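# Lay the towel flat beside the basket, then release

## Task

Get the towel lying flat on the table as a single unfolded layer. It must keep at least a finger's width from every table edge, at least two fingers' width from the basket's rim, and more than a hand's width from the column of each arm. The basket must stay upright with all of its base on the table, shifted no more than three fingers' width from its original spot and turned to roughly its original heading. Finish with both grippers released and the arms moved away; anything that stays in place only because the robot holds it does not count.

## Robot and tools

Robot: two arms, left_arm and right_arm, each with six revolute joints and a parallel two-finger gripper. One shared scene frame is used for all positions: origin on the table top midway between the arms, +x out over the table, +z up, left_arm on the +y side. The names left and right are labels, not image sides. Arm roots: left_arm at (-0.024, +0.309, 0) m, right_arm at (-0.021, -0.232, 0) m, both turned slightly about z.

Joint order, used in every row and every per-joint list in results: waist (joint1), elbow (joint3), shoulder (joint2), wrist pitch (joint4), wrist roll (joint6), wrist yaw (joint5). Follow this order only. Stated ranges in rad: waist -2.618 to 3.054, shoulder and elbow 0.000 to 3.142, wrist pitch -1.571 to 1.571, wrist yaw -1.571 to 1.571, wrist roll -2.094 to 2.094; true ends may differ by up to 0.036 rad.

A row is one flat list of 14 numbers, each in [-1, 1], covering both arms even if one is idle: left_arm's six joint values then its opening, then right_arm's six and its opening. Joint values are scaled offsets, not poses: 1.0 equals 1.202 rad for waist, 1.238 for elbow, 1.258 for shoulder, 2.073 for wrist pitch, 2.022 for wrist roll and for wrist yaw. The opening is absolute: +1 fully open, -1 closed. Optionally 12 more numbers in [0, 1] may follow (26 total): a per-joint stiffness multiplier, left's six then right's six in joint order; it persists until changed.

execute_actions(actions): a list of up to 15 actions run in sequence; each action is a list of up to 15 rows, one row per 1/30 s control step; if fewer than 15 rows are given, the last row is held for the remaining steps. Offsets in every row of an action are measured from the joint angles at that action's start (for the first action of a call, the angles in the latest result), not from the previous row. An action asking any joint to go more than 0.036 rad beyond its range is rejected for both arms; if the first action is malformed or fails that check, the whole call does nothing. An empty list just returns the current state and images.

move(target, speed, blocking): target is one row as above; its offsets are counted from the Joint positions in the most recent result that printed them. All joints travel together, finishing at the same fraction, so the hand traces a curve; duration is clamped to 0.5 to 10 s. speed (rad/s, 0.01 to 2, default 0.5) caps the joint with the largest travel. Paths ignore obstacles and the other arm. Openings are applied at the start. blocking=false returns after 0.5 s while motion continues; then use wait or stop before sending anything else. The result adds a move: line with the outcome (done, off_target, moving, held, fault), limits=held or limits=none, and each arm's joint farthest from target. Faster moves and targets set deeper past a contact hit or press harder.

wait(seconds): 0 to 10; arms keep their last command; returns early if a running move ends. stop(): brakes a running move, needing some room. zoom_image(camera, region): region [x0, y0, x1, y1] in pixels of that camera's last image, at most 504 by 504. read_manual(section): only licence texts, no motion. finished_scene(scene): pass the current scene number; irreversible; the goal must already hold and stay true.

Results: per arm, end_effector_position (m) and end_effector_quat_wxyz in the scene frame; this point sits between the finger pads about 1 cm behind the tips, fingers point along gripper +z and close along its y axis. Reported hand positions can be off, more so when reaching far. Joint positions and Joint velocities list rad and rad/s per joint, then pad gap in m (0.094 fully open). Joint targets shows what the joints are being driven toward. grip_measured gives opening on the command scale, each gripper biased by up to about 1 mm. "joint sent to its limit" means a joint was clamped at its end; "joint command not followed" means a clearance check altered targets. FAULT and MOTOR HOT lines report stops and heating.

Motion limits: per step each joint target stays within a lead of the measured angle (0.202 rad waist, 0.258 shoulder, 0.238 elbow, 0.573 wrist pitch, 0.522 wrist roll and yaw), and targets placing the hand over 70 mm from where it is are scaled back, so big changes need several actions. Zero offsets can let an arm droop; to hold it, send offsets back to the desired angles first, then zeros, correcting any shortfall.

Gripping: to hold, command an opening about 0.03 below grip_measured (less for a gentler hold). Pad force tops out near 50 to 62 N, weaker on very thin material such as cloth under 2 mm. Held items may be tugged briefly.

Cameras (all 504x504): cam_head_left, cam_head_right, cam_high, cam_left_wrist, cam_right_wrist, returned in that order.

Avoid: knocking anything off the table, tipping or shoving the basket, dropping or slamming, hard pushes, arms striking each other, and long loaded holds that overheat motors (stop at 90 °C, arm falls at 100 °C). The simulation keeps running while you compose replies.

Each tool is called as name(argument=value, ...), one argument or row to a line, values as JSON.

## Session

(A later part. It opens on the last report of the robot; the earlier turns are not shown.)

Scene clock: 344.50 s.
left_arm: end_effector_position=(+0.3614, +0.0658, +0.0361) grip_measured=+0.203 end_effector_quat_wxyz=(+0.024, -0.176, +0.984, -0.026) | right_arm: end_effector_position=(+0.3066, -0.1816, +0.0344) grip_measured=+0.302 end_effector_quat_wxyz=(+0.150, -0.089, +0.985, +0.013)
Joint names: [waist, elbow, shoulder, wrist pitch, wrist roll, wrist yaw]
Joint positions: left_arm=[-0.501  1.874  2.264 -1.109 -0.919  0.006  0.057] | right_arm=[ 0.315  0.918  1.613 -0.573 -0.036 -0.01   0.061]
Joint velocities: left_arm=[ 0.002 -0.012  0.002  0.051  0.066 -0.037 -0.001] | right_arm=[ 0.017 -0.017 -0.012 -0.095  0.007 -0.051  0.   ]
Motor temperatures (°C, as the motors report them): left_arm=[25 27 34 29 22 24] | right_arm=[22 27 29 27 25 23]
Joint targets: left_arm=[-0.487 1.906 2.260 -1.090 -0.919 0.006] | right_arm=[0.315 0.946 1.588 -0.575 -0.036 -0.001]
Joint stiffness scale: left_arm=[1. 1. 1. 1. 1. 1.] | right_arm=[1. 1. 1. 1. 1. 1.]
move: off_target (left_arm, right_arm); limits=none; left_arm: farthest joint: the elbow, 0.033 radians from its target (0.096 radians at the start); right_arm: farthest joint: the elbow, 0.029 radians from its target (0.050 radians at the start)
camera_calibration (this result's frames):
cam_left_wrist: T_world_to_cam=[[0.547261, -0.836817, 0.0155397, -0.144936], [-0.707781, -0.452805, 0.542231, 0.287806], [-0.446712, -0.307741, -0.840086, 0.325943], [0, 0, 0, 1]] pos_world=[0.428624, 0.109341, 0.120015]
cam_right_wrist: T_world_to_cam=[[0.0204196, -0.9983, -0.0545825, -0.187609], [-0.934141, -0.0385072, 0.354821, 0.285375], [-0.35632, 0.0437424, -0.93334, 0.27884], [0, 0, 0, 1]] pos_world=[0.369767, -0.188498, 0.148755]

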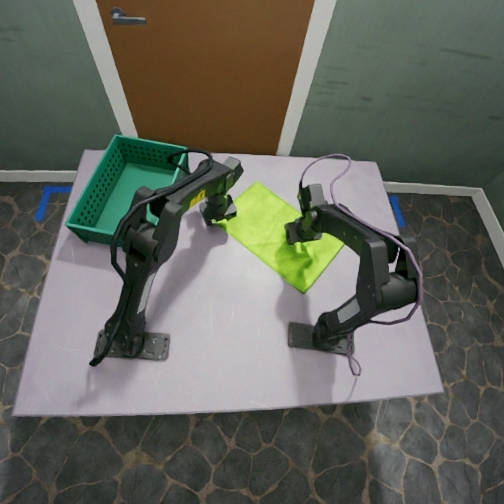

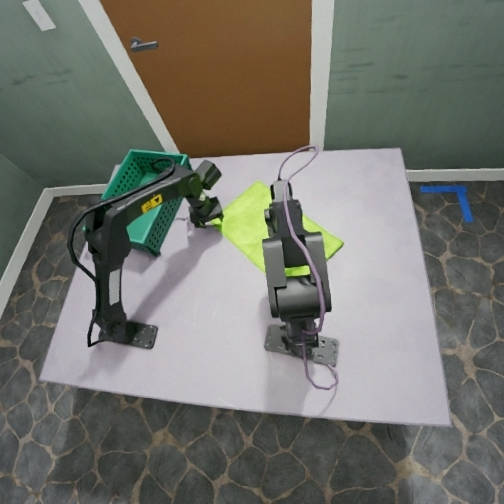

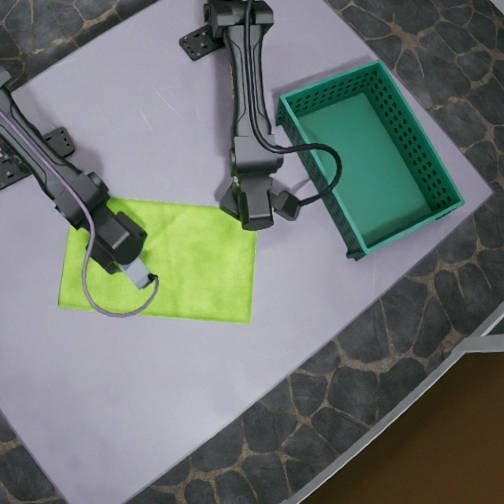

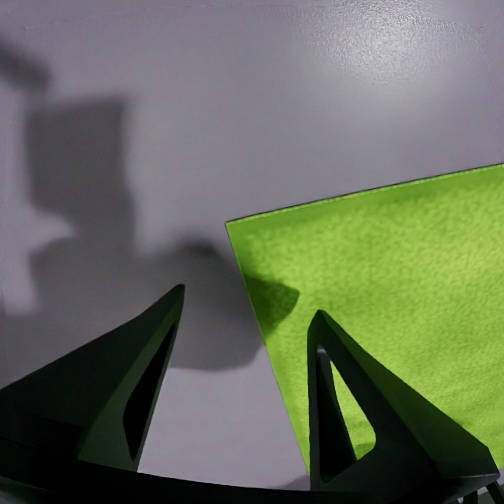

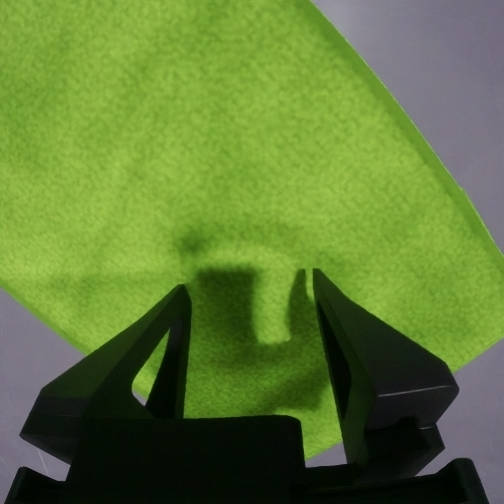

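move(
  target=[-0.028,0.030,0.0366,0.027,0,0,0.25, 0.1037,0.957,0.6445,-0.0859,0.02,0.005,0.3],
  speed=0.8,
)

Scene clock: 359.03 s.
left_arm: end_effector_position=(+0.3598, +0.0563, +0.0204) grip_measured=+0.247 end_effector_quat_wxyz=(+0.021, -0.167, +0.985, -0.024) | right_arm: end_effector_position=(+0.5393, -0.0808, +0.0354) grip_measured=+0.302 end_effector_quat_wxyz=(+0.225, -0.128, +0.965, +0.033)
Joint names: [waist, elbow, shoulder, wrist pitch, wrist roll, wrist yaw]
Joint positions: left_arm=[-0.52   1.874  2.301 -1.08  -0.919  0.006  0.059] | right_arm=[ 0.43   2.065  2.433 -0.744 -0.003 -0.008  0.061]
Joint velocities: left_arm=[ 0.002 -0.032 -0.002 -0.007 -0.051 -0.051 -0.   ] | right_arm=[ 0.012  0.002 -0.022  0.007 -0.007  0.007 -0.   ]
Motor temperatures (°C, as the motors report them): left_arm=[25 28 34 29 22 24] | right_arm=[22 27 29 28 25 23]
Joint targets: left_arm=[-0.534 1.911 2.310 -1.053 -0.919 0.006] | right_arm=[0.440 2.103 2.424 -0.751 0.005 0.000]
Joint stiffness scale: left_arm=[1. 1. 1. 1. 1. 1.] | right_arm=[1. 1. 1. 1. 1. 1.]
move: off_target (left_arm, right_arm); limits=none; left_arm: farthest joint: the elbow, 0.038 radians from its target (0.038 radians at the start); right_arm: farthest joint: the elbow, 0.038 radians from its target (1.185 radians at the start)
camera_calibration (this result's frames):
cam_left_wrist: T_world_to_cam=[[0.53096, -0.84736, 0.00790455, -0.145116], [-0.712647, -0.441463, 0.545202, 0.291884], [-0.458493, -0.295114, -0.838267, 0.31255], [0, 0, 0, 1]] pos_world=[0.428363, 0.0981289, 0.104012]
cam_right_wrist: T_world_to_cam=[[0.114276, -0.989716, -0.0860471, -0.140536], [-0.969425, -0.130027, 0.208108, 0.523083], [-0.217156, 0.0596344, -0.974314, 0.285936], [0, 0, 0, 1]] pos_world=[0.585242, -0.0881276, 0.157641]

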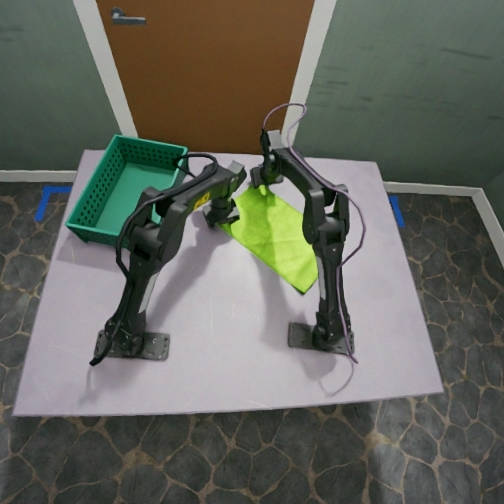

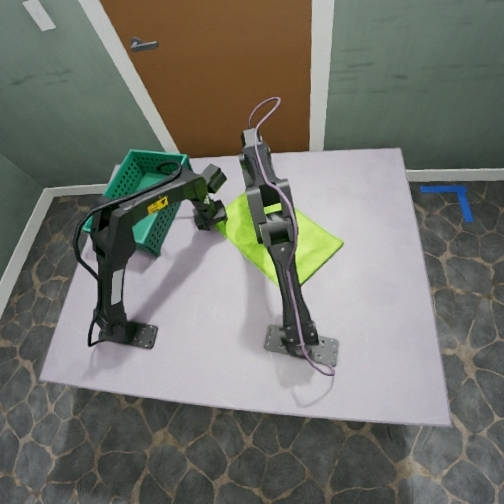

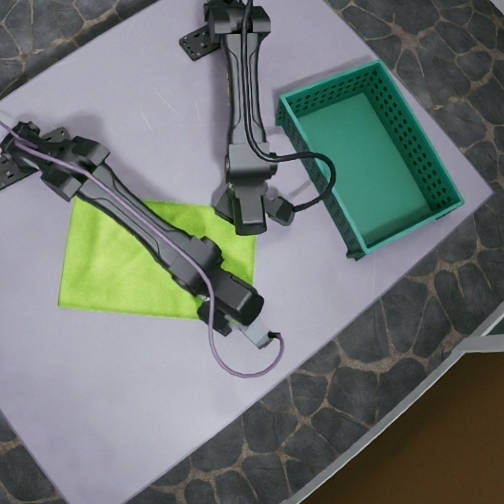

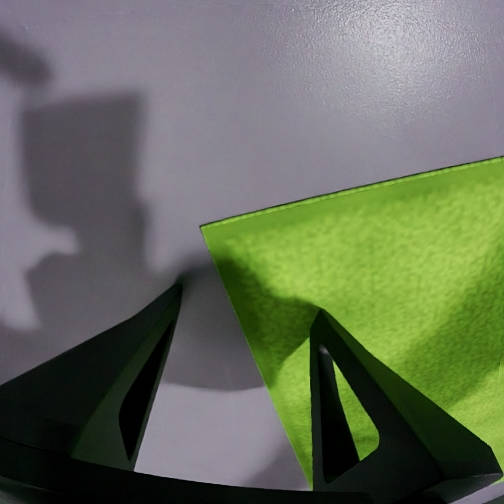

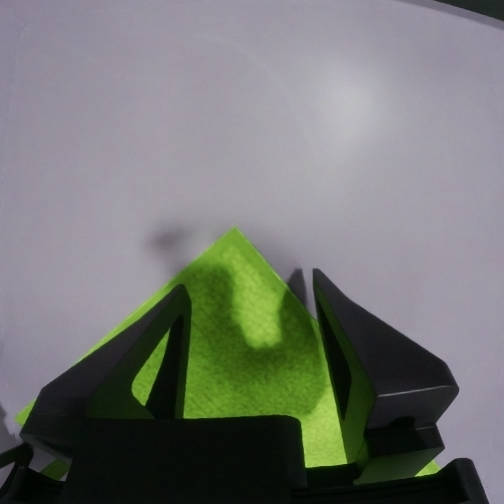

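move(
  target=[-0.01,0.030,0.008,0.013,0,0,0.25, 0.006,-0.104,-0.016,0.056,0,0.004,0.3],
  speed=0.2,
)

Scene clock: 373.23 s.
left_arm: end_effector_position=(+0.3598, +0.0563, +0.0204) grip_measured=+0.247 end_effector_quat_wxyz=(+0.021, -0.167, +0.985, -0.024) | right_arm: end_effector_position=(+0.5331, -0.0823, +0.0143) grip_measured=+0.302 end_effector_quat_wxyz=(+0.225, -0.128, +0.965, +0.033)
Joint names: [waist, elbow, shoulder, wrist pitch, wrist roll, wrist yaw]
Joint positions: left_arm=[-0.52   1.874  2.301 -1.08  -0.919  0.006  0.059] | right_arm=[ 0.43   1.957  2.42  -0.648 -0.003 -0.009  0.061]
Joint velocities: left_arm=[-0.002 -0.017  0.007  0.007 -0.051  0.007  0.   ] | right_arm=[-0.007 -0.022 -0.002  0.007 -0.081  0.037  0.   ]
Motor temperatures (°C, as the motors report them): left_arm=[25 28 34 29 22 24] | right_arm=[22 28 31 28 25 23]
Joint targets: left_arm=[-0.532 1.911 2.311 -1.053 -0.919 0.006] | right_arm=[0.438 1.936 2.413 -0.628 -0.003 -0.000]
Joint stiffness scale: left_arm=[1. 1. 1. 1. 1. 1.] | right_arm=[1. 1. 1. 1. 1. 1.]
move: off_target (left_arm, right_arm); limits=none; left_arm: farthest joint: the elbow, 0.038 radians from its target (0.038 radians at the start); right_arm: farthest joint: the wrist pitch, 0.021 radians from its target (0.117 radians at the start)
camera_calibration (this result's frames):
cam_left_wrist: T_world_to_cam=[[0.53096, -0.84736, 0.00790455, -0.145116], [-0.712647, -0.441463, 0.545202, 0.291884], [-0.458493, -0.295114, -0.838267, 0.31255], [0, 0, 0, 1]] pos_world=[0.428363, 0.0981289, 0.104012]
cam_right_wrist: T_world_to_cam=[[0.114628, -0.989611, -0.086776, -0.143289], [-0.969421, -0.130512, 0.207821, 0.521235], [-0.216988, 0.0603005, -0.97431, 0.26414], [0, 0, 0, 1]] pos_world=[0.579036, -0.0897009, 0.136597]

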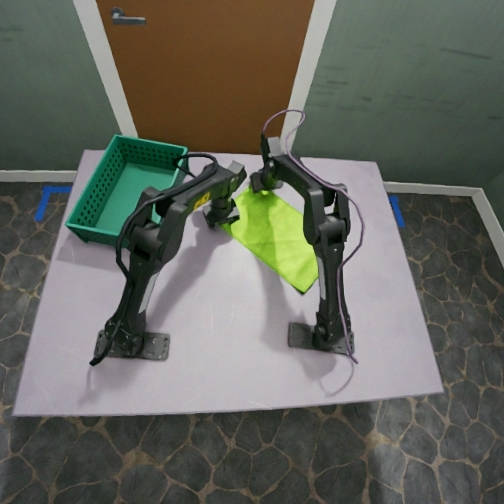

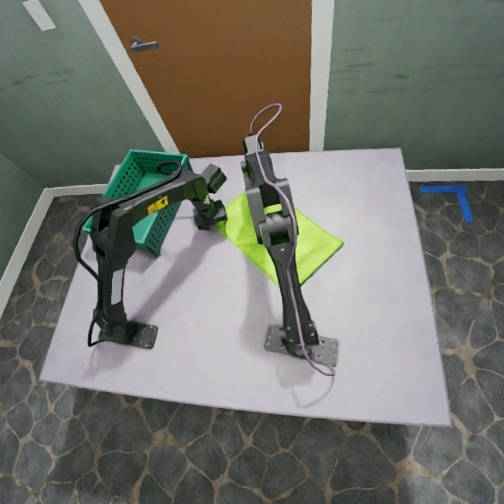

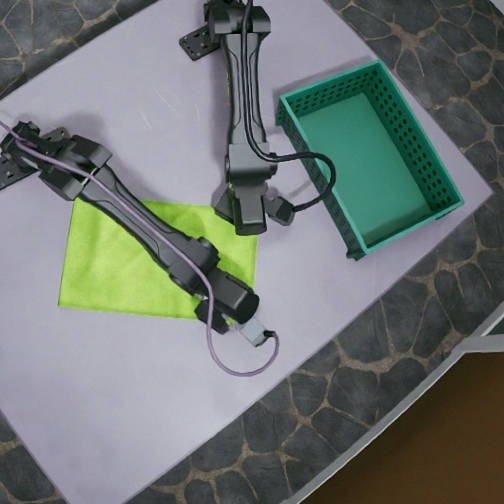

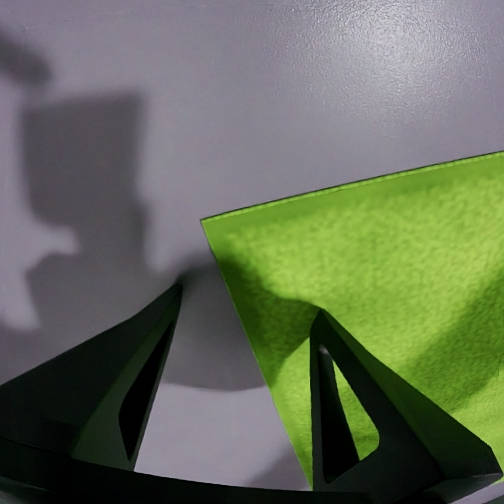

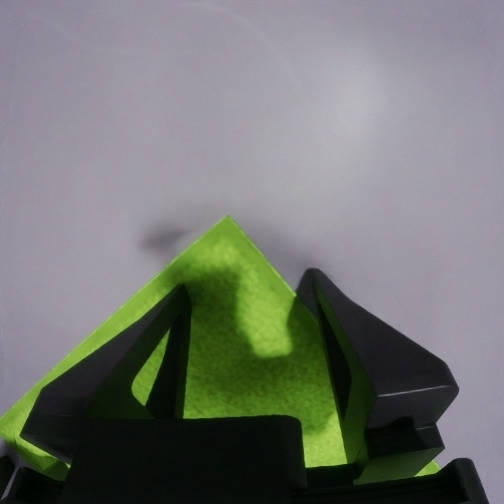

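execute_actions(
  actions=[
    [[-0.01,0.030,0.016,0.013,0,0,0.21,0.006,-0.017,0,0.01,0,0.004,0.26],[-0.01,0.030,0.016,0.013,0,0,0.17,0.006,-0.017,0,0.01,0,0.004,0.22],[-0.01,0.030,0.016,0.013,0,0,0.13,0.006,-0.017,0,0.01,0,0.004,0.18],[-0.01,0.030,0.016,0.013,0,0,0.09,0.006,-0.017,0,0.01,0,0.004,0.13],[-0.01,0.030,0.016,0.013,0,0,0.04,0.006,-0.017,0,0.01,0,0.004,0.09],[-0.01,0.030,0.016,0.013,0,0,0.0,0.006,-0.017,0,0.01,0,0.004,0.04],[-0.01,0.030,0.016,0.013,0,0,-0.04,0.006,-0.017,0,0.01,0,0.004,0.0],[-0.01,0.030,0.016,0.013,0,0,-0.08,0.006,-0.017,0,0.01,0,0.004,-0.04],[-0.01,0.030,0.016,0.013,0,0,-0.12,0.006,-0.017,0,0.01,0,0.004,-0.09],[-0.01,0.030,0.016,0.013,0,0,-0.17,0.006,-0.017,0,0.01,0,0.004,-0.13],[-0.01,0.030,0.016,0.013,0,0,-0.21,0.006,-0.017,0,0.01,0,0.004,-0.18],[-0.01,0.030,0.016,0.013,0,0,-0.25,0.006,-0.017,0,0.01,0,0.004,-0.22],[-0.01,0.030,0.016,0.013,0,0,-0.29,0.006,-0.017,0,0.01,0,0.004,-0.27],[-0.01,0.030,0.016,0.013,0,0,-0.33,0.006,-0.017,0,0.01,0,0.004,-0.31],[-0.01,0.030,0.016,0.013,0,0,-0.37,0.006,-0.017,0,0.01,0,0.004,-0.35]],
    [[-0.01,0.030,0.012,0.013,0,0,-0.41,0.006,-0.017,0,0.01,0,0.004,-0.40],[-0.01,0.030,0.012,0.013,0,0,-0.46,0.006,-0.017,0,0.01,0,0.004,-0.45],[-0.01,0.030,0.012,0.013,0,0,-0.50,0.006,-0.017,0,0.01,0,0.004,-0.50],[-0.01,0.030,0.012,0.013,0,0,-0.55,0.006,-0.017,0,0.01,0,0.004,-0.55],[-0.01,0.030,0.012,0.013,0,0,-0.60,0.006,-0.017,0,0.01,0,0.004,-0.60],[-0.01,0.030,0.012,0.013,0,0,-0.65,0.006,-0.017,0,0.01,0,0.004,-0.65],[-0.01,0.030,0.012,0.013,0,0,-0.70,0.006,-0.017,0,0.01,0,0.004,-0.70],[-0.01,0.030,0.012,0.013,0,0,-0.75,0.006,-0.017,0,0.01,0,0.004,-0.75],[-0.01,0.030,0.012,0.013,0,0,-0.80,0.006,-0.017,0,0.01,0,0.004,-0.80],[-0.01,0.030,0.012,0.013,0,0,-0.85,0.006,-0.017,0,0.01,0,0.004,-0.85],[-0.01,0.030,0.012,0.013,0,0,-0.90,0.006,-0.017,0,0.01,0,0.004,-0.90],[-0.01,0.030,0.012,0.013,0,0,-0.95,0.006,-0.017,0,0.01,0,0.004,-0.95],[-0.01,0.030,0.012,0.013,0,0,-1,0.006,-0.017,0,0.01,0,0.004,-1]],
  ],
)

Scene clock: 405.70 s.
left_arm: end_effector_position=(+0.3687, +0.0461, +0.0213) grip_measured=-0.967 end_effector_quat_wxyz=(+0.033, -0.164, +0.985, -0.041) | right_arm: end_effector_position=(+0.5362, -0.0806, +0.0153) grip_measured=-0.983 end_effector_quat_wxyz=(+0.233, -0.128, +0.963, +0.037)
Joint names: [waist, elbow, shoulder, wrist pitch, wrist roll, wrist yaw]
Joint positions: left_arm=[-0.525  1.897  2.314 -1.05  -0.919  0.015  0.002] | right_arm=[ 0.43   1.953  2.42  -0.628 -0.003 -0.014  0.001]
Joint velocities: left_arm=[-0.012  0.017  0.007  0.037  0.022  0.007 -0.001] | right_arm=[-0.027 -0.002  0.007  0.022 -0.037  0.037 -0.002]
Motor temperatures (°C, as the motors report them): left_arm=[25 29 34 29 22 24] | right_arm=[21 27 33 29 25 23]
Joint targets: left_arm=[-0.532 1.922 2.324 -1.043 -0.919 0.008] | right_arm=[0.438 1.936 2.420 -0.617 -0.003 -0.006]
Joint stiffness scale: left_arm=[1. 1. 1. 1. 1. 1.] | right_arm=[1. 1. 1. 1. 1. 1.]
camera_calibration (this result's frames):
cam_left_wrist: T_world_to_cam=[[0.525947, -0.849136, 0.0484582, -0.157447], [-0.730307, -0.421674, 0.537441, 0.298986], [-0.435927, -0.318055, -0.841908, 0.307225], [0, 0, 0, 1]] pos_world=[0.435088, 0.090095, 0.105598]
cam_right_wrist: T_world_to_cam=[[0.118197, -0.988578, -0.0934999, -0.143565], [-0.972143, -0.134395, 0.192032, 0.525722], [-0.202405, 0.0681975, -0.976924, 0.258501], [0, 0, 0, 1]] pos_world=[0.580368, -0.0888998, 0.138157]

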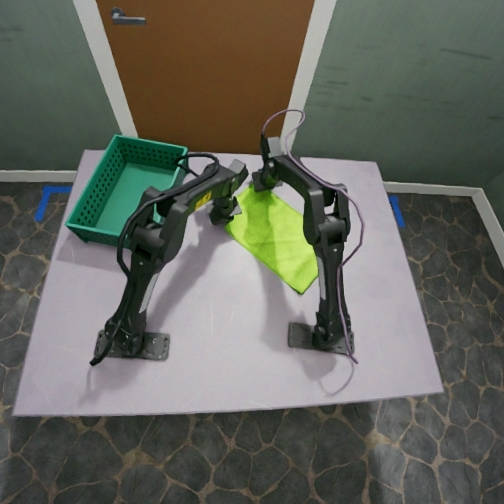

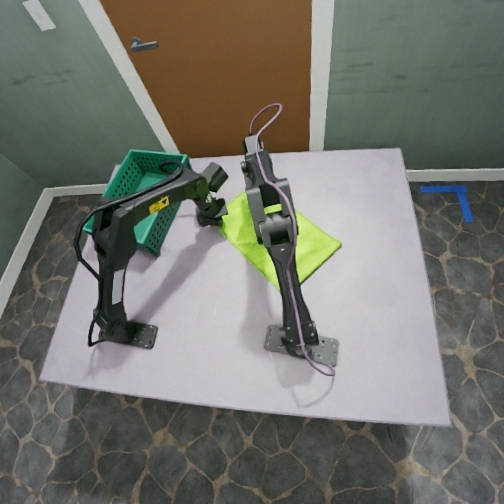

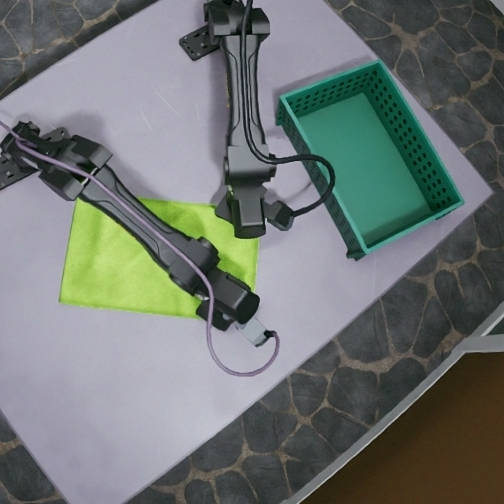

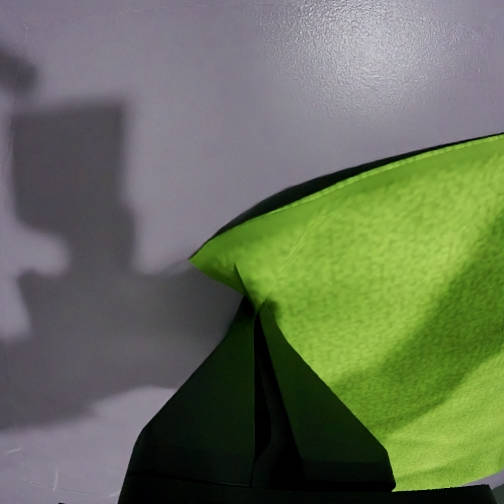

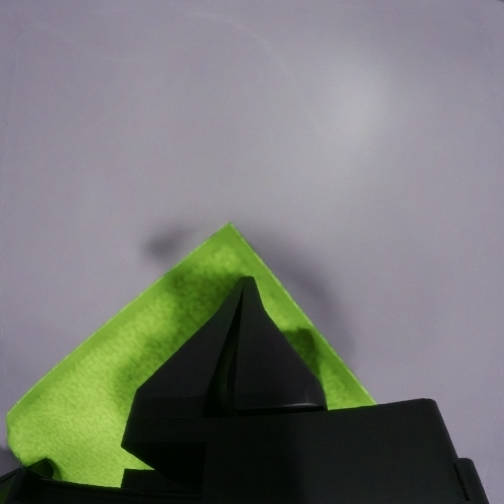

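execute_actions(
  actions=[
    [[-0.006,0.02,0.008,0.003,0,0,-1,0.006,-0.014,-0.02,0.0,0,0.004,-0.9],[-0.006,0.02,0.008,0.003,0,0,-1,0.006,-0.014,-0.035,0.0,0,0.004,-0.8],[-0.006,0.02,0.008,0.003,0,0,-1,0.006,-0.014,-0.04,0.0,0,0.004,-0.6],[-0.006,0.02,0.008,0.003,0,0,-1,0.006,-0.014,-0.04,0.0,0,0.004,-0.4],[-0.006,0.02,0.008,0.003,0,0,-1,0.006,-0.014,-0.04,0.0,0,0.004,-0.2],[-0.006,0.02,0.008,0.003,0,0,-1,0.006,-0.014,-0.04,0.0,0,0.004,0.0],[-0.006,0.02,0.008,0.003,0,0,-1,0.006,-0.014,-0.04,0.0,0,0.004,0.2],[-0.006,0.02,0.008,0.003,0,0,-1,0.006,-0.014,-0.04,0.0,0,0.004,0.3],[-0.006,0.02,0.008,0.003,0,0,-1,0.006,-0.014,-0.03,-0.002,0,0.004,0.3],[-0.006,0.02,0.008,0.003,0,0,-1,0.006,-0.014,-0.02,-0.004,0,0.004,0.3],[-0.006,0.02,0.008,0.003,0,0,-1,0.006,-0.014,-0.01,-0.006,0,0.004,0.3],[-0.006,0.02,0.008,0.003,0,0,-1,0.006,-0.014,0.0,-0.008,0,0.004,0.3],[-0.006,0.02,0.008,0.003,0,0,-1,0.006,-0.014,0.008,-0.01,0,0.004,0.3],[-0.006,0.02,0.008,0.003,0,0,-1,0.006,-0.014,0.016,-0.012,0,0.004,0.3],[-0.006,0.02,0.008,0.003,0,0,-1,0.006,-0.014,0.022,-0.014,0,0.004,0.3]],
  ],
)

execute_actions(
  actions=[],
)

Scene clock: 420.07 s.
left_arm: end_effector_position=(+0.3687, +0.0461, +0.0213) grip_measured=-0.967 end_effector_quat_wxyz=(+0.033, -0.164, +0.985, -0.041) | right_arm: end_effector_position=(+0.5340, -0.0810, +0.0130) grip_measured=+0.298 end_effector_quat_wxyz=(+0.229, -0.128, +0.964, +0.037)
Joint names: [waist, elbow, shoulder, wrist pitch, wrist roll, wrist yaw]
Joint positions: left_arm=[-0.525  1.897  2.314 -1.05  -0.919  0.015  0.002] | right_arm=[ 0.43   1.944  2.419 -0.628 -0.002 -0.015  0.061]
Joint velocities: left_arm=[ 0.017  0.002  0.002 -0.066 -0.022 -0.022  0.001] | right_arm=[ 0.002 -0.002 -0.007  0.095 -0.007 -0.11   0.   ]
Motor temperatures (°C, as the motors report them): left_arm=[25 28 34 29 22 24] | right_arm=[21 27 33 29 25 23]
Joint targets: left_arm=[-0.532 1.922 2.324 -1.043 -0.919 0.015] | right_arm=[0.438 1.935 2.448 -0.657 -0.003 -0.006]
Joint stiffness scale: left_arm=[1. 1. 1. 1. 1. 1.] | right_arm=[1. 1. 1. 1. 1. 1.]
camera_calibration (this result's frames):
cam_left_wrist: T_world_to_cam=[[0.525947, -0.849136, 0.0484582, -0.157447], [-0.730307, -0.421674, 0.537441, 0.298986], [-0.435927, -0.318055, -0.841908, 0.307225], [0, 0, 0, 1]] pos_world=[0.435088, 0.090095, 0.105598]
cam_right_wrist: T_world_to_cam=[[0.117009, -0.988672, -0.0940062, -0.143262], [-0.970758, -0.133838, 0.199287, 0.523118], [-0.209611, 0.067939, -0.975422, 0.259636], [0, 0, 0, 1]] pos_world=[0.579006, -0.0892656, 0.135537]

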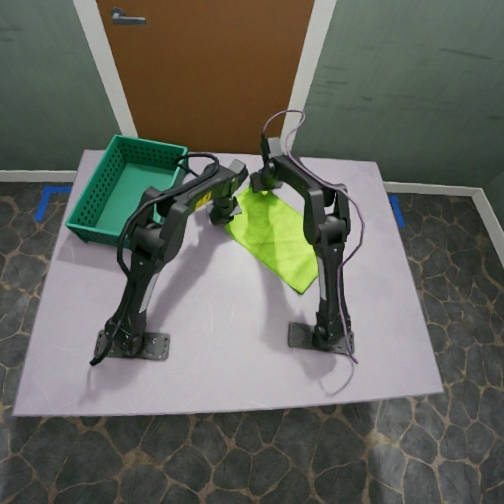

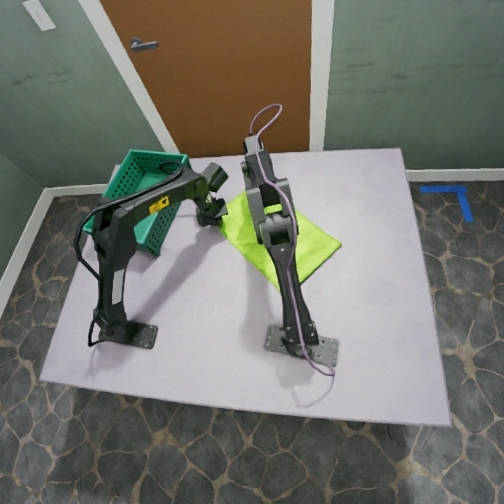

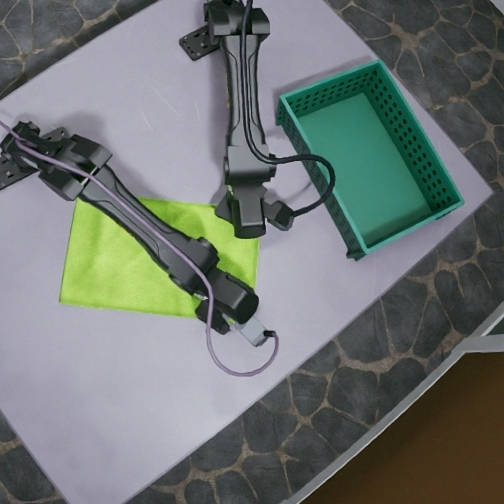

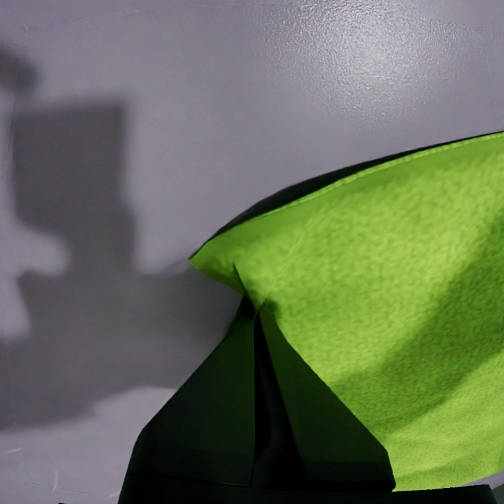

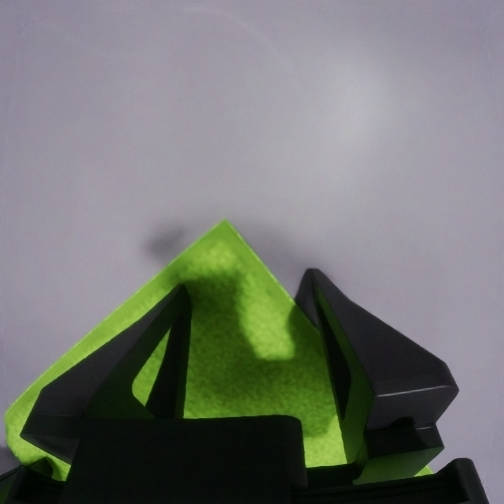

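Scene clock: 420.07 s.
left_arm: end_effector_position=(+0.3687, +0.0461, +0.0213) grip_measured=-0.967 end_effector_quat_wxyz=(+0.033, -0.164, +0.985, -0.041) | right_arm: end_effector_position=(+0.5340, -0.0810, +0.0130) grip_measured=+0.298 end_effector_quat_wxyz=(+0.229, -0.128, +0.964, +0.037)
Joint names: [waist, elbow, shoulder, wrist pitch, wrist roll, wrist yaw]
Joint positions: left_arm=[-0.525  1.897  2.314 -1.05  -0.919  0.015  0.002] | right_arm=[ 0.43   1.944  2.419 -0.628 -0.002 -0.015  0.061]
Joint velocities: left_arm=[ 0.017  0.002  0.002 -0.066 -0.022 -0.022  0.001] | right_arm=[ 0.002 -0.002 -0.007  0.095 -0.007 -0.11   0.   ]
Motor temperatures (°C, as the motors report them): left_arm=[25 28 34 29 22 24] | right_arm=[21 27 33 29 25 23]
Joint targets: left_arm=[-0.532 1.922 2.324 -1.043 -0.919 0.015] | right_arm=[0.438 1.935 2.448 -0.657 -0.003 -0.006]
Joint stiffness scale: left_arm=[1. 1. 1. 1. 1. 1.] | right_arm=[1. 1. 1. 1. 1. 1.]
camera_calibration (this result's frames):
cam_left_wrist: T_world_to_cam=[[0.525947, -0.849136, 0.0484582, -0.157447], [-0.730307, -0.421674, 0.537441, 0.298986], [-0.435927, -0.318055, -0.841908, 0.307225], [0, 0, 0, 1]] pos_world=[0.435088, 0.090095, 0.105598]
cam_right_wrist: T_world_to_cam=[[0.117009, -0.988672, -0.0940062, -0.143262], [-0.970758, -0.133838, 0.199287, 0.523118], [-0.209611, 0.067939, -0.975422, 0.259636], [0, 0, 0, 1]] pos_world=[0.579006, -0.0892656, 0.135537]

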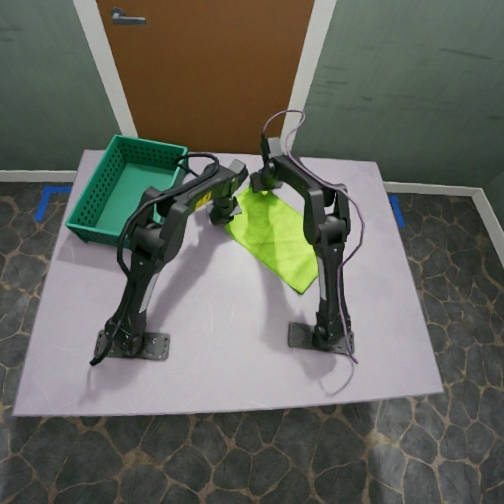

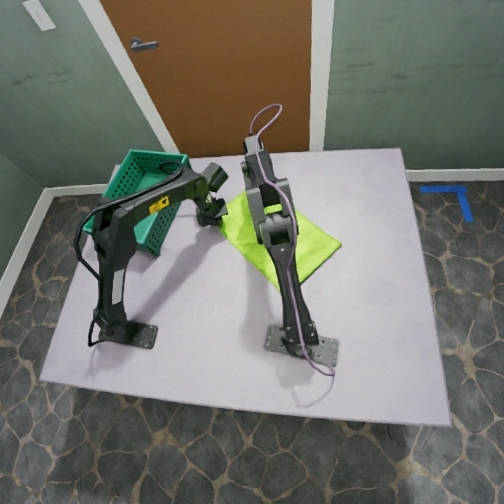

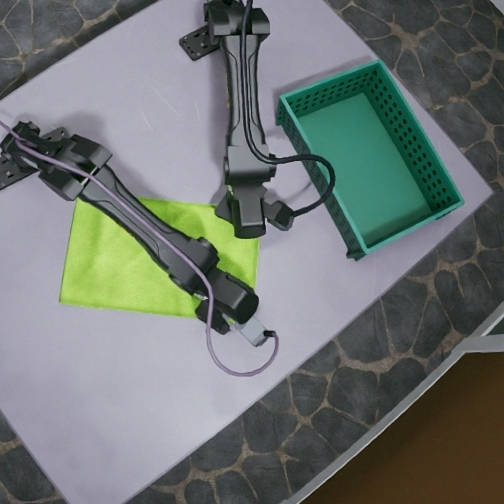

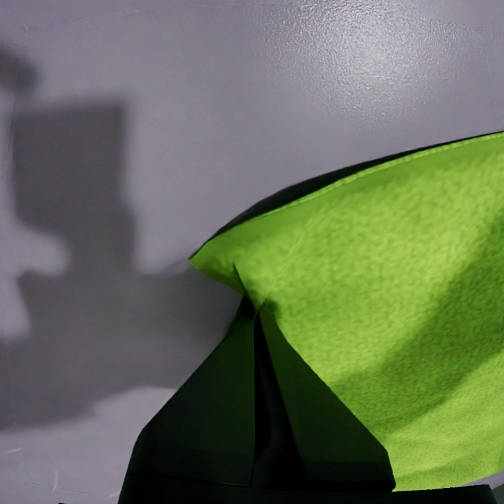

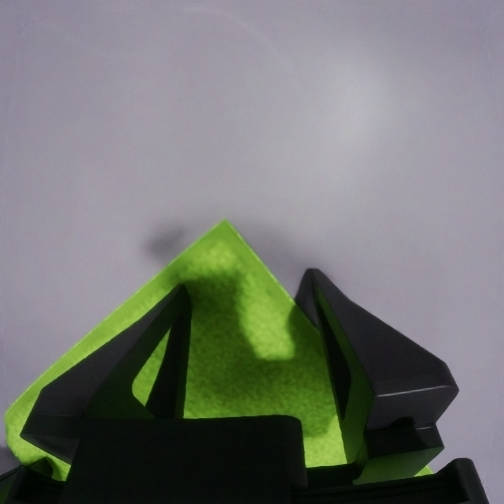

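Close right with the firmer press.

execute_actions(
  actions=[
    [[-0.006,0.02,0.008,0.003,0,0,-1,0.006,-0.008,0.023,-0.014,0,0.004,0.26],[-0.006,0.02,0.008,0.003,0,0,-1,0.006,-0.008,0.023,-0.014,0,0.004,0.22],[-0.006,0.02,0.008,0.003,0,0,-1,0.006,-0.008,0.023,-0.014,0,0.004,0.18],[-0.006,0.02,0.008,0.003,0,0,-1,0.006,-0.008,0.023,-0.014,0,0.004,0.13],[-0.006,0.02,0.008,0.003,0,0,-1,0.006,-0.008,0.023,-0.014,0,0.004,0.09],[-0.006,0.02,0.008,0.003,0,0,-1,0.006,-0.008,0.023,-0.014,0,0.004,0.04],[-0.006,0.02,0.008,0.003,0,0,-1,0.006,-0.008,0.023,-0.014,0,0.004,0.0],[-0.006,0.02,0.008,0.003,0,0,-1,0.006,-0.008,0.023,-0.014,0,0.004,-0.04],[-0.006,0.02,0.008,0.003,0,0,-1,0.006,-0.008,0.023,-0.014,0,0.004,-0.09],[-0.006,0.02,0.008,0.003,0,0,-1,0.006,-0.008,0.023,-0.014,0,0.004,-0.13],[-0.006,0.02,0.008,0.003,0,0,-1,0.006,-0.008,0.023,-0.014,0,0.004,-0.18],[-0.006,0.02,0.008,0.003,0,0,-1,0.006,-0.008,0.023,-0.014,0,0.004,-0.22],[-0.006,0.02,0.008,0.003,0,0,-1,0.006,-0.008,0.023,-0.014,0,0.004,-0.27],[-0.006,0.02,0.008,0.003,0,0,-1,0.006,-0.008,0.023,-0.014,0,0.004,-0.31],[-0.006,0.02,0.008,0.003,0,0,-1,0.006,-0.008,0.023,-0.014,0,0.004,-0.35]],
    [[-0.006,0.02,0.008,0.003,0,0,-1,0.006,-0.008,0.02,-0.016,0,0.004,-0.40],[-0.006,0.02,0.008,0.003,0,0,-1,0.006,-0.008,0.02,-0.016,0,0.004,-0.45],[-0.006,0.02,0.008,0.003,0,0,-1,0.006,-0.008,0.02,-0.016,0,0.004,-0.50],[-0.006,0.02,0.008,0.003,0,0,-1,0.006,-0.008,0.02,-0.016,0,0.004,-0.55],[-0.006,0.02,0.008,0.003,0,0,-1,0.006,-0.008,0.02,-0.016,0,0.004,-0.60],[-0.006,0.02,0.008,0.003,0,0,-1,0.006,-0.008,0.02,-0.016,0,0.004,-0.65],[-0.006,0.02,0.008,0.003,0,0,-1,0.006,-0.008,0.02,-0.016,0,0.004,-0.70],[-0.006,0.02,0.008,0.003,0,0,-1,0.006,-0.008,0.02,-0.016,0,0.004,-0.75],[-0.006,0.02,0.008,0.003,0,0,-1,0.006,-0.008,0.02,-0.016,0,0.004,-0.80],[-0.006,0.02,0.008,0.003,0,0,-1,0.006,-0.008,0.02,-0.016,0,0.004,-0.85],[-0.006,0.02,0.008,0.003,0,0,-1,0.006,-0.008,0.02,-0.016,0,0.004,-0.90],[-0.006,0.02,0.008,0.003,0,0,-1,0.006,-0.008,0.02,-0.016,0,0.004,-0.95],[-0.006,0.02,0.008,0.003,0,0,-1,0.006,-0.008,0.02,-0.016,0,0.004,-1]],
  ],
)

Scene clock: 445.43 s.
left_arm: end_effector_position=(+0.3688, +0.0460, +0.0213) grip_measured=-0.967 end_effector_quat_wxyz=(+0.033, -0.164, +0.985, -0.041) | right_arm: end_effector_position=(+0.5308, -0.0668, +0.0136) grip_measured=-0.967 end_effector_quat_wxyz=(+0.228, -0.139, +0.962, +0.056)
Joint names: [waist, elbow, shoulder, wrist pitch, wrist roll, wrist yaw]
Joint positions: left_arm=[-0.525  1.897  2.314 -1.049 -0.919  0.015  0.002] | right_arm=[ 0.445  1.944  2.419 -0.624 -0.001 -0.051  0.002]
Joint velocities: left_arm=[-0.017 -0.002 -0.002  0.051  0.007 -0.007  0.   ] | right_arm=[ 0.017  0.007 -0.007  0.051 -0.022 -0.095  0.001]
Motor temperatures (°C, as the motors report them): left_arm=[25 28 34 29 22 24] | right_arm=[21 27 32 29 25 23]
Joint targets: left_arm=[-0.532 1.922 2.324 -1.043 -0.919 0.015] | right_arm=[0.443 1.934 2.444 -0.657 -0.001 -0.024]
Joint stiffness scale: left_arm=[1. 1. 1. 1. 1. 1.] | right_arm=[1. 1. 1. 1. 1. 1.]
camera_calibration (this result's frames):
cam_left_wrist: T_world_to_cam=[[0.525931, -0.849126, 0.0488047, -0.157536], [-0.730477, -0.421561, 0.537298, 0.299076], [-0.43566, -0.318233, -0.841979, 0.307162], [0, 0, 0, 1]] pos_world=[0.43514, 0.0900605, 0.105619]
cam_right_wrist: T_world_to_cam=[[0.145899, -0.981264, -0.125833, -0.143292], [-0.965304, -0.169048, 0.199023, 0.516568], [-0.216566, 0.0924294, -0.971883, 0.263895], [0, 0, 0, 1]] pos_world=[0.576702, -0.0776739, 0.135635]

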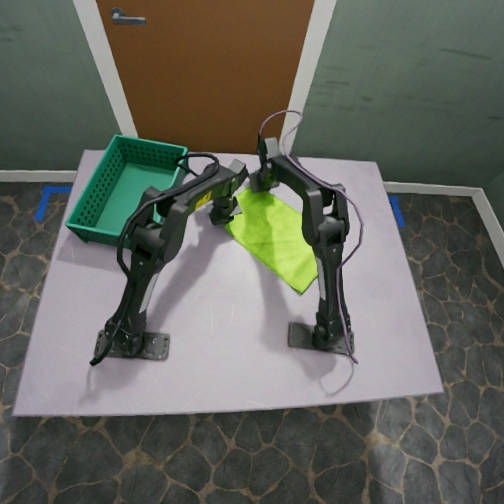

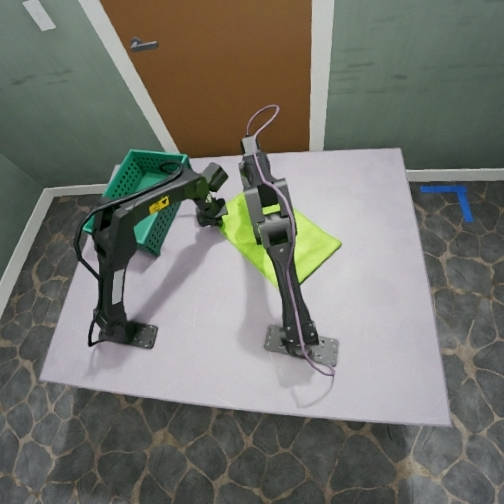

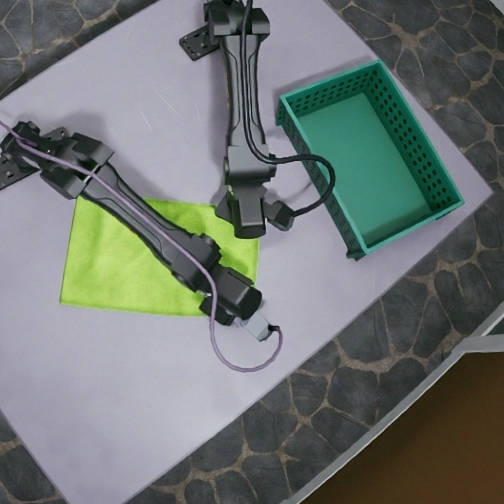

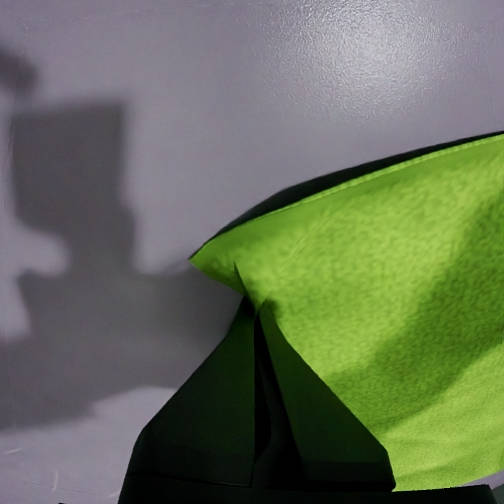

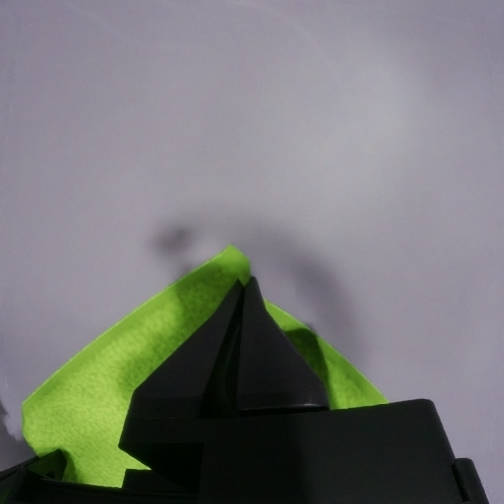

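move(
  target=[0.087,0.1162,-0.1575,-0.035,0.158,-0.007,-1, -0.015,0.022,-0.2025,-0.063,0.1,0.025,-1],
  speed=0.3,
)

Scene clock: 463.47 s.
left_arm: end_effector_position=(+0.4116, +0.0736, +0.1356) grip_measured=-0.967 end_effector_quat_wxyz=(+0.140, -0.057, +0.984, -0.095) | right_arm: end_effector_position=(+0.5181, -0.0776, +0.1238) grip_measured=-0.967 end_effector_quat_wxyz=(+0.275, -0.039, +0.958, +0.071)
Joint names: [waist, elbow, shoulder, wrist pitch, wrist roll, wrist yaw]
Joint positions: left_arm=[-0.43   2.011  2.138 -1.105 -0.611  0.015  0.002] | right_arm=[ 0.445  1.944  2.19  -0.748  0.195 -0.012  0.002]
Joint velocities: left_arm=[-0.012  0.007 -0.002  0.007 -0.051 -0.066 -0.001] | right_arm=[ 0.002 -0.007 -0.022 -0.007  0.081 -0.051  0.   ]
Motor temperatures (°C, as the motors report them): left_arm=[25 28 34 28 22 24] | right_arm=[21 27 32 29 25 23]
Joint targets: left_arm=[-0.420 2.040 2.116 -1.122 -0.599 0.001] | right_arm=[0.427 1.971 2.164 -0.755 0.201 -0.000]
Joint stiffness scale: left_arm=[1. 1. 1. 1. 1. 1.] | right_arm=[1. 1. 1. 1. 1. 1.]
move: off_target (left_arm, right_arm); limits=none; left_arm: farthest joint: the elbow, 0.030 radians from its target (0.144 radians at the start); right_arm: farthest joint: the elbow, 0.027 radians from its target (0.027 radians at the start)
camera_calibration (this result's frames):
cam_left_wrist: T_world_to_cam=[[0.309641, -0.928029, 0.207086, -0.0888125], [-0.905698, -0.221539, 0.36143, 0.361801], [-0.28954, -0.299471, -0.909112, 0.378402], [0, 0, 0, 1]] pos_world=[0.464745, 0.111053, 0.231636]
cam_right_wrist: T_world_to_cam=[[-0.0271365, -0.977643, -0.208514, -0.0379515], [-0.993298, 0.00292782, 0.115543, 0.518716], [-0.112349, 0.210252, -0.97117, 0.324343], [0, 0, 0, 1]] pos_world=[0.550649, -0.106816, 0.247145]

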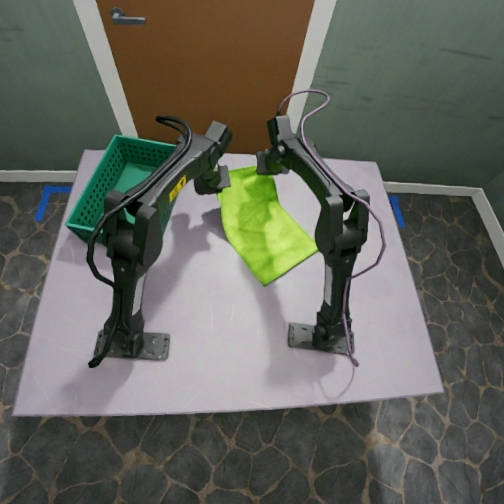

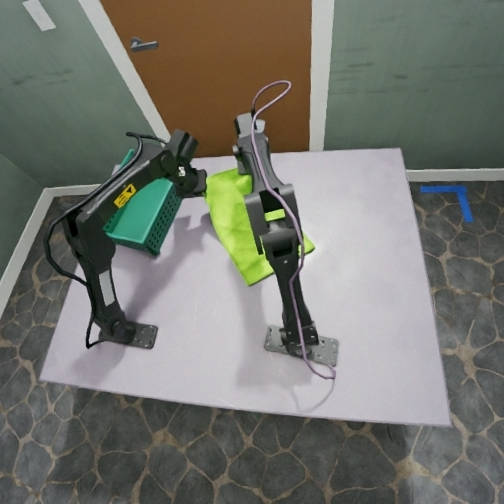

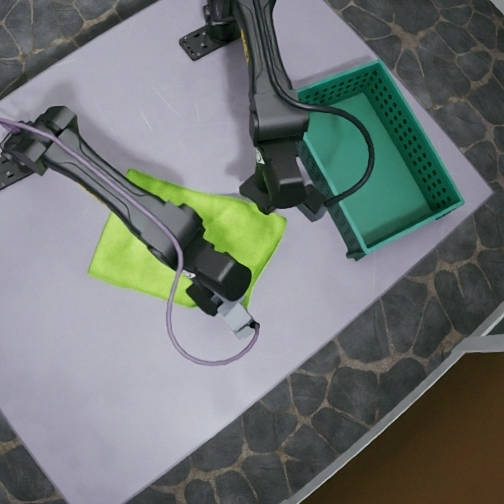

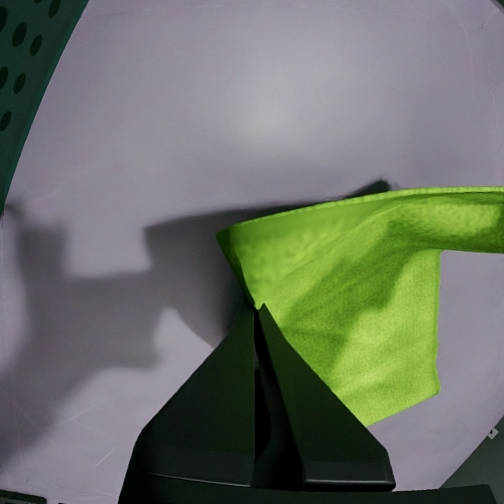

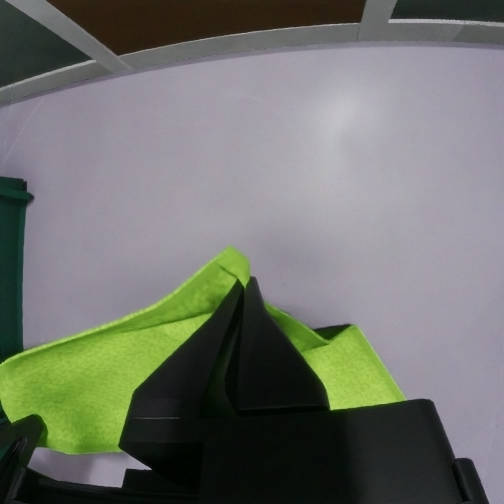

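move(
  target=[0.088,0.1995,-0.1654,0.2195,0.45,-0.007,-1, -0.041,0.087,-0.3275,0.073,0.2,0.006,-1],
  speed=0.4,
)

Scene clock: 492.70 s.
left_arm: end_effector_position=(+0.4982, +0.0879, +0.3887) grip_measured=-0.968 end_effector_quat_wxyz=(+0.549, +0.285, +0.785, -0.035) | right_arm: end_effector_position=(+0.4988, -0.1032, +0.3904) grip_measured=-0.967 end_effector_quat_wxyz=(+0.503, +0.147, +0.821, +0.228)
Joint names: [waist, elbow, shoulder, wrist pitch, wrist roll, wrist yaw]
Joint positions: left_arm=[-0.337  2.226  1.954 -0.679  0.29   0.012  0.002] | right_arm=[ 0.409  2.022  1.803 -0.619  0.597 -0.01   0.002]
Joint velocities: left_arm=[-0.012 -0.007 -0.017  0.037  0.007 -0.007 -0.001] | right_arm=[-0.007 -0.012  0.007 -0.007  0.007  0.037 -0.002]
Motor temperatures (°C, as the motors report them): left_arm=[25 29 35 29 22 24] | right_arm=[22 28 34 30 25 23]
Joint targets: left_arm=[-0.324 2.258 1.930 -0.650 0.299 0.001] | right_arm=[0.395 2.052 1.778 -0.596 0.599 -0.000]
Joint stiffness scale: left_arm=[1. 1. 1. 1. 1. 1.] | right_arm=[1. 1. 1. 1. 1. 1.]
move: off_target (left_arm, right_arm); limits=none; left_arm: farthest joint: the elbow, 0.032 radians from its target (0.247 radians at the start); right_arm: farthest joint: the elbow, 0.030 radians from its target (0.108 radians at the start)
camera_calibration (this result's frames):
cam_left_wrist: T_world_to_cam=[[-0.377543, -0.922877, -0.0758959, 0.297052], [-0.764291, 0.35684, -0.537145, 0.579933], [0.522801, -0.144789, -0.840069, 0.192754], [0, 0, 0, 1]] pos_world=[0.454615, 0.0951079, 0.49598]
cam_right_wrist: T_world_to_cam=[[-0.0822229, -0.76051, -0.644099, 0.211992], [-0.897994, 0.336847, -0.283093, 0.611379], [0.432258, 0.55512, -0.710629, 0.248686], [0, 0, 0, 1]] pos_world=[0.458949, -0.18277, 0.486344]

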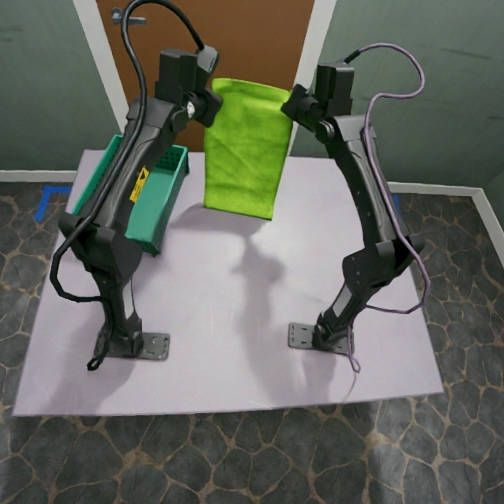

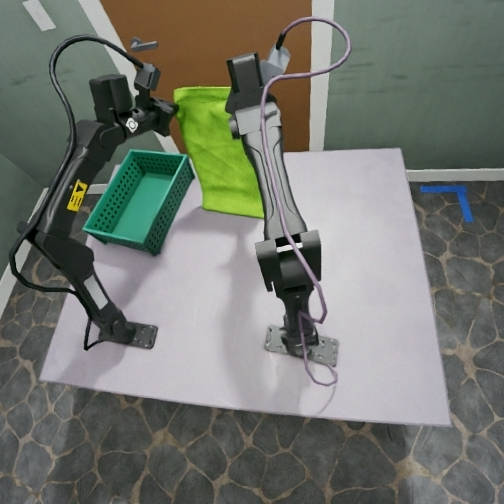

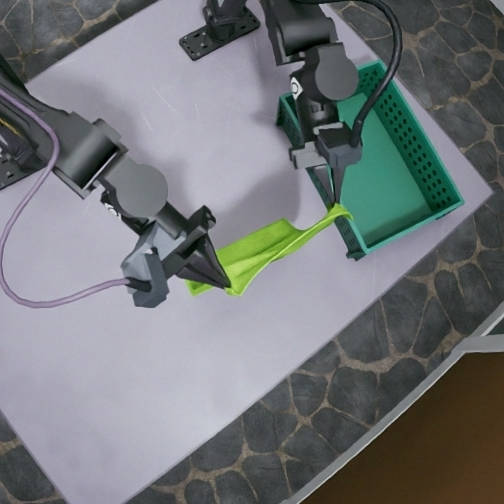

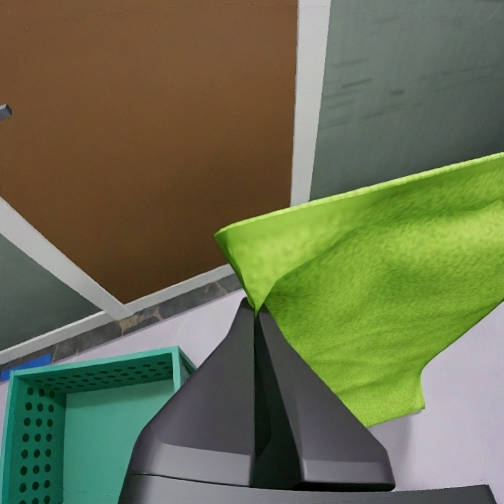

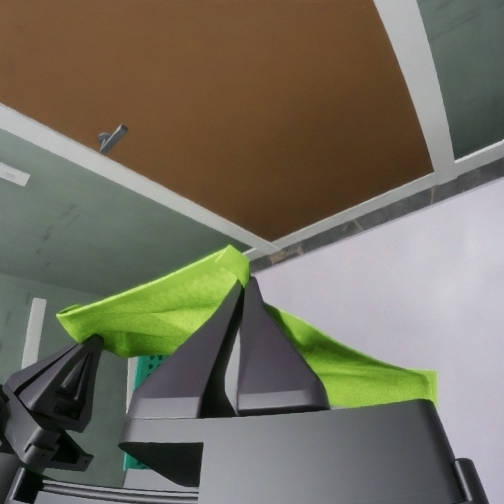

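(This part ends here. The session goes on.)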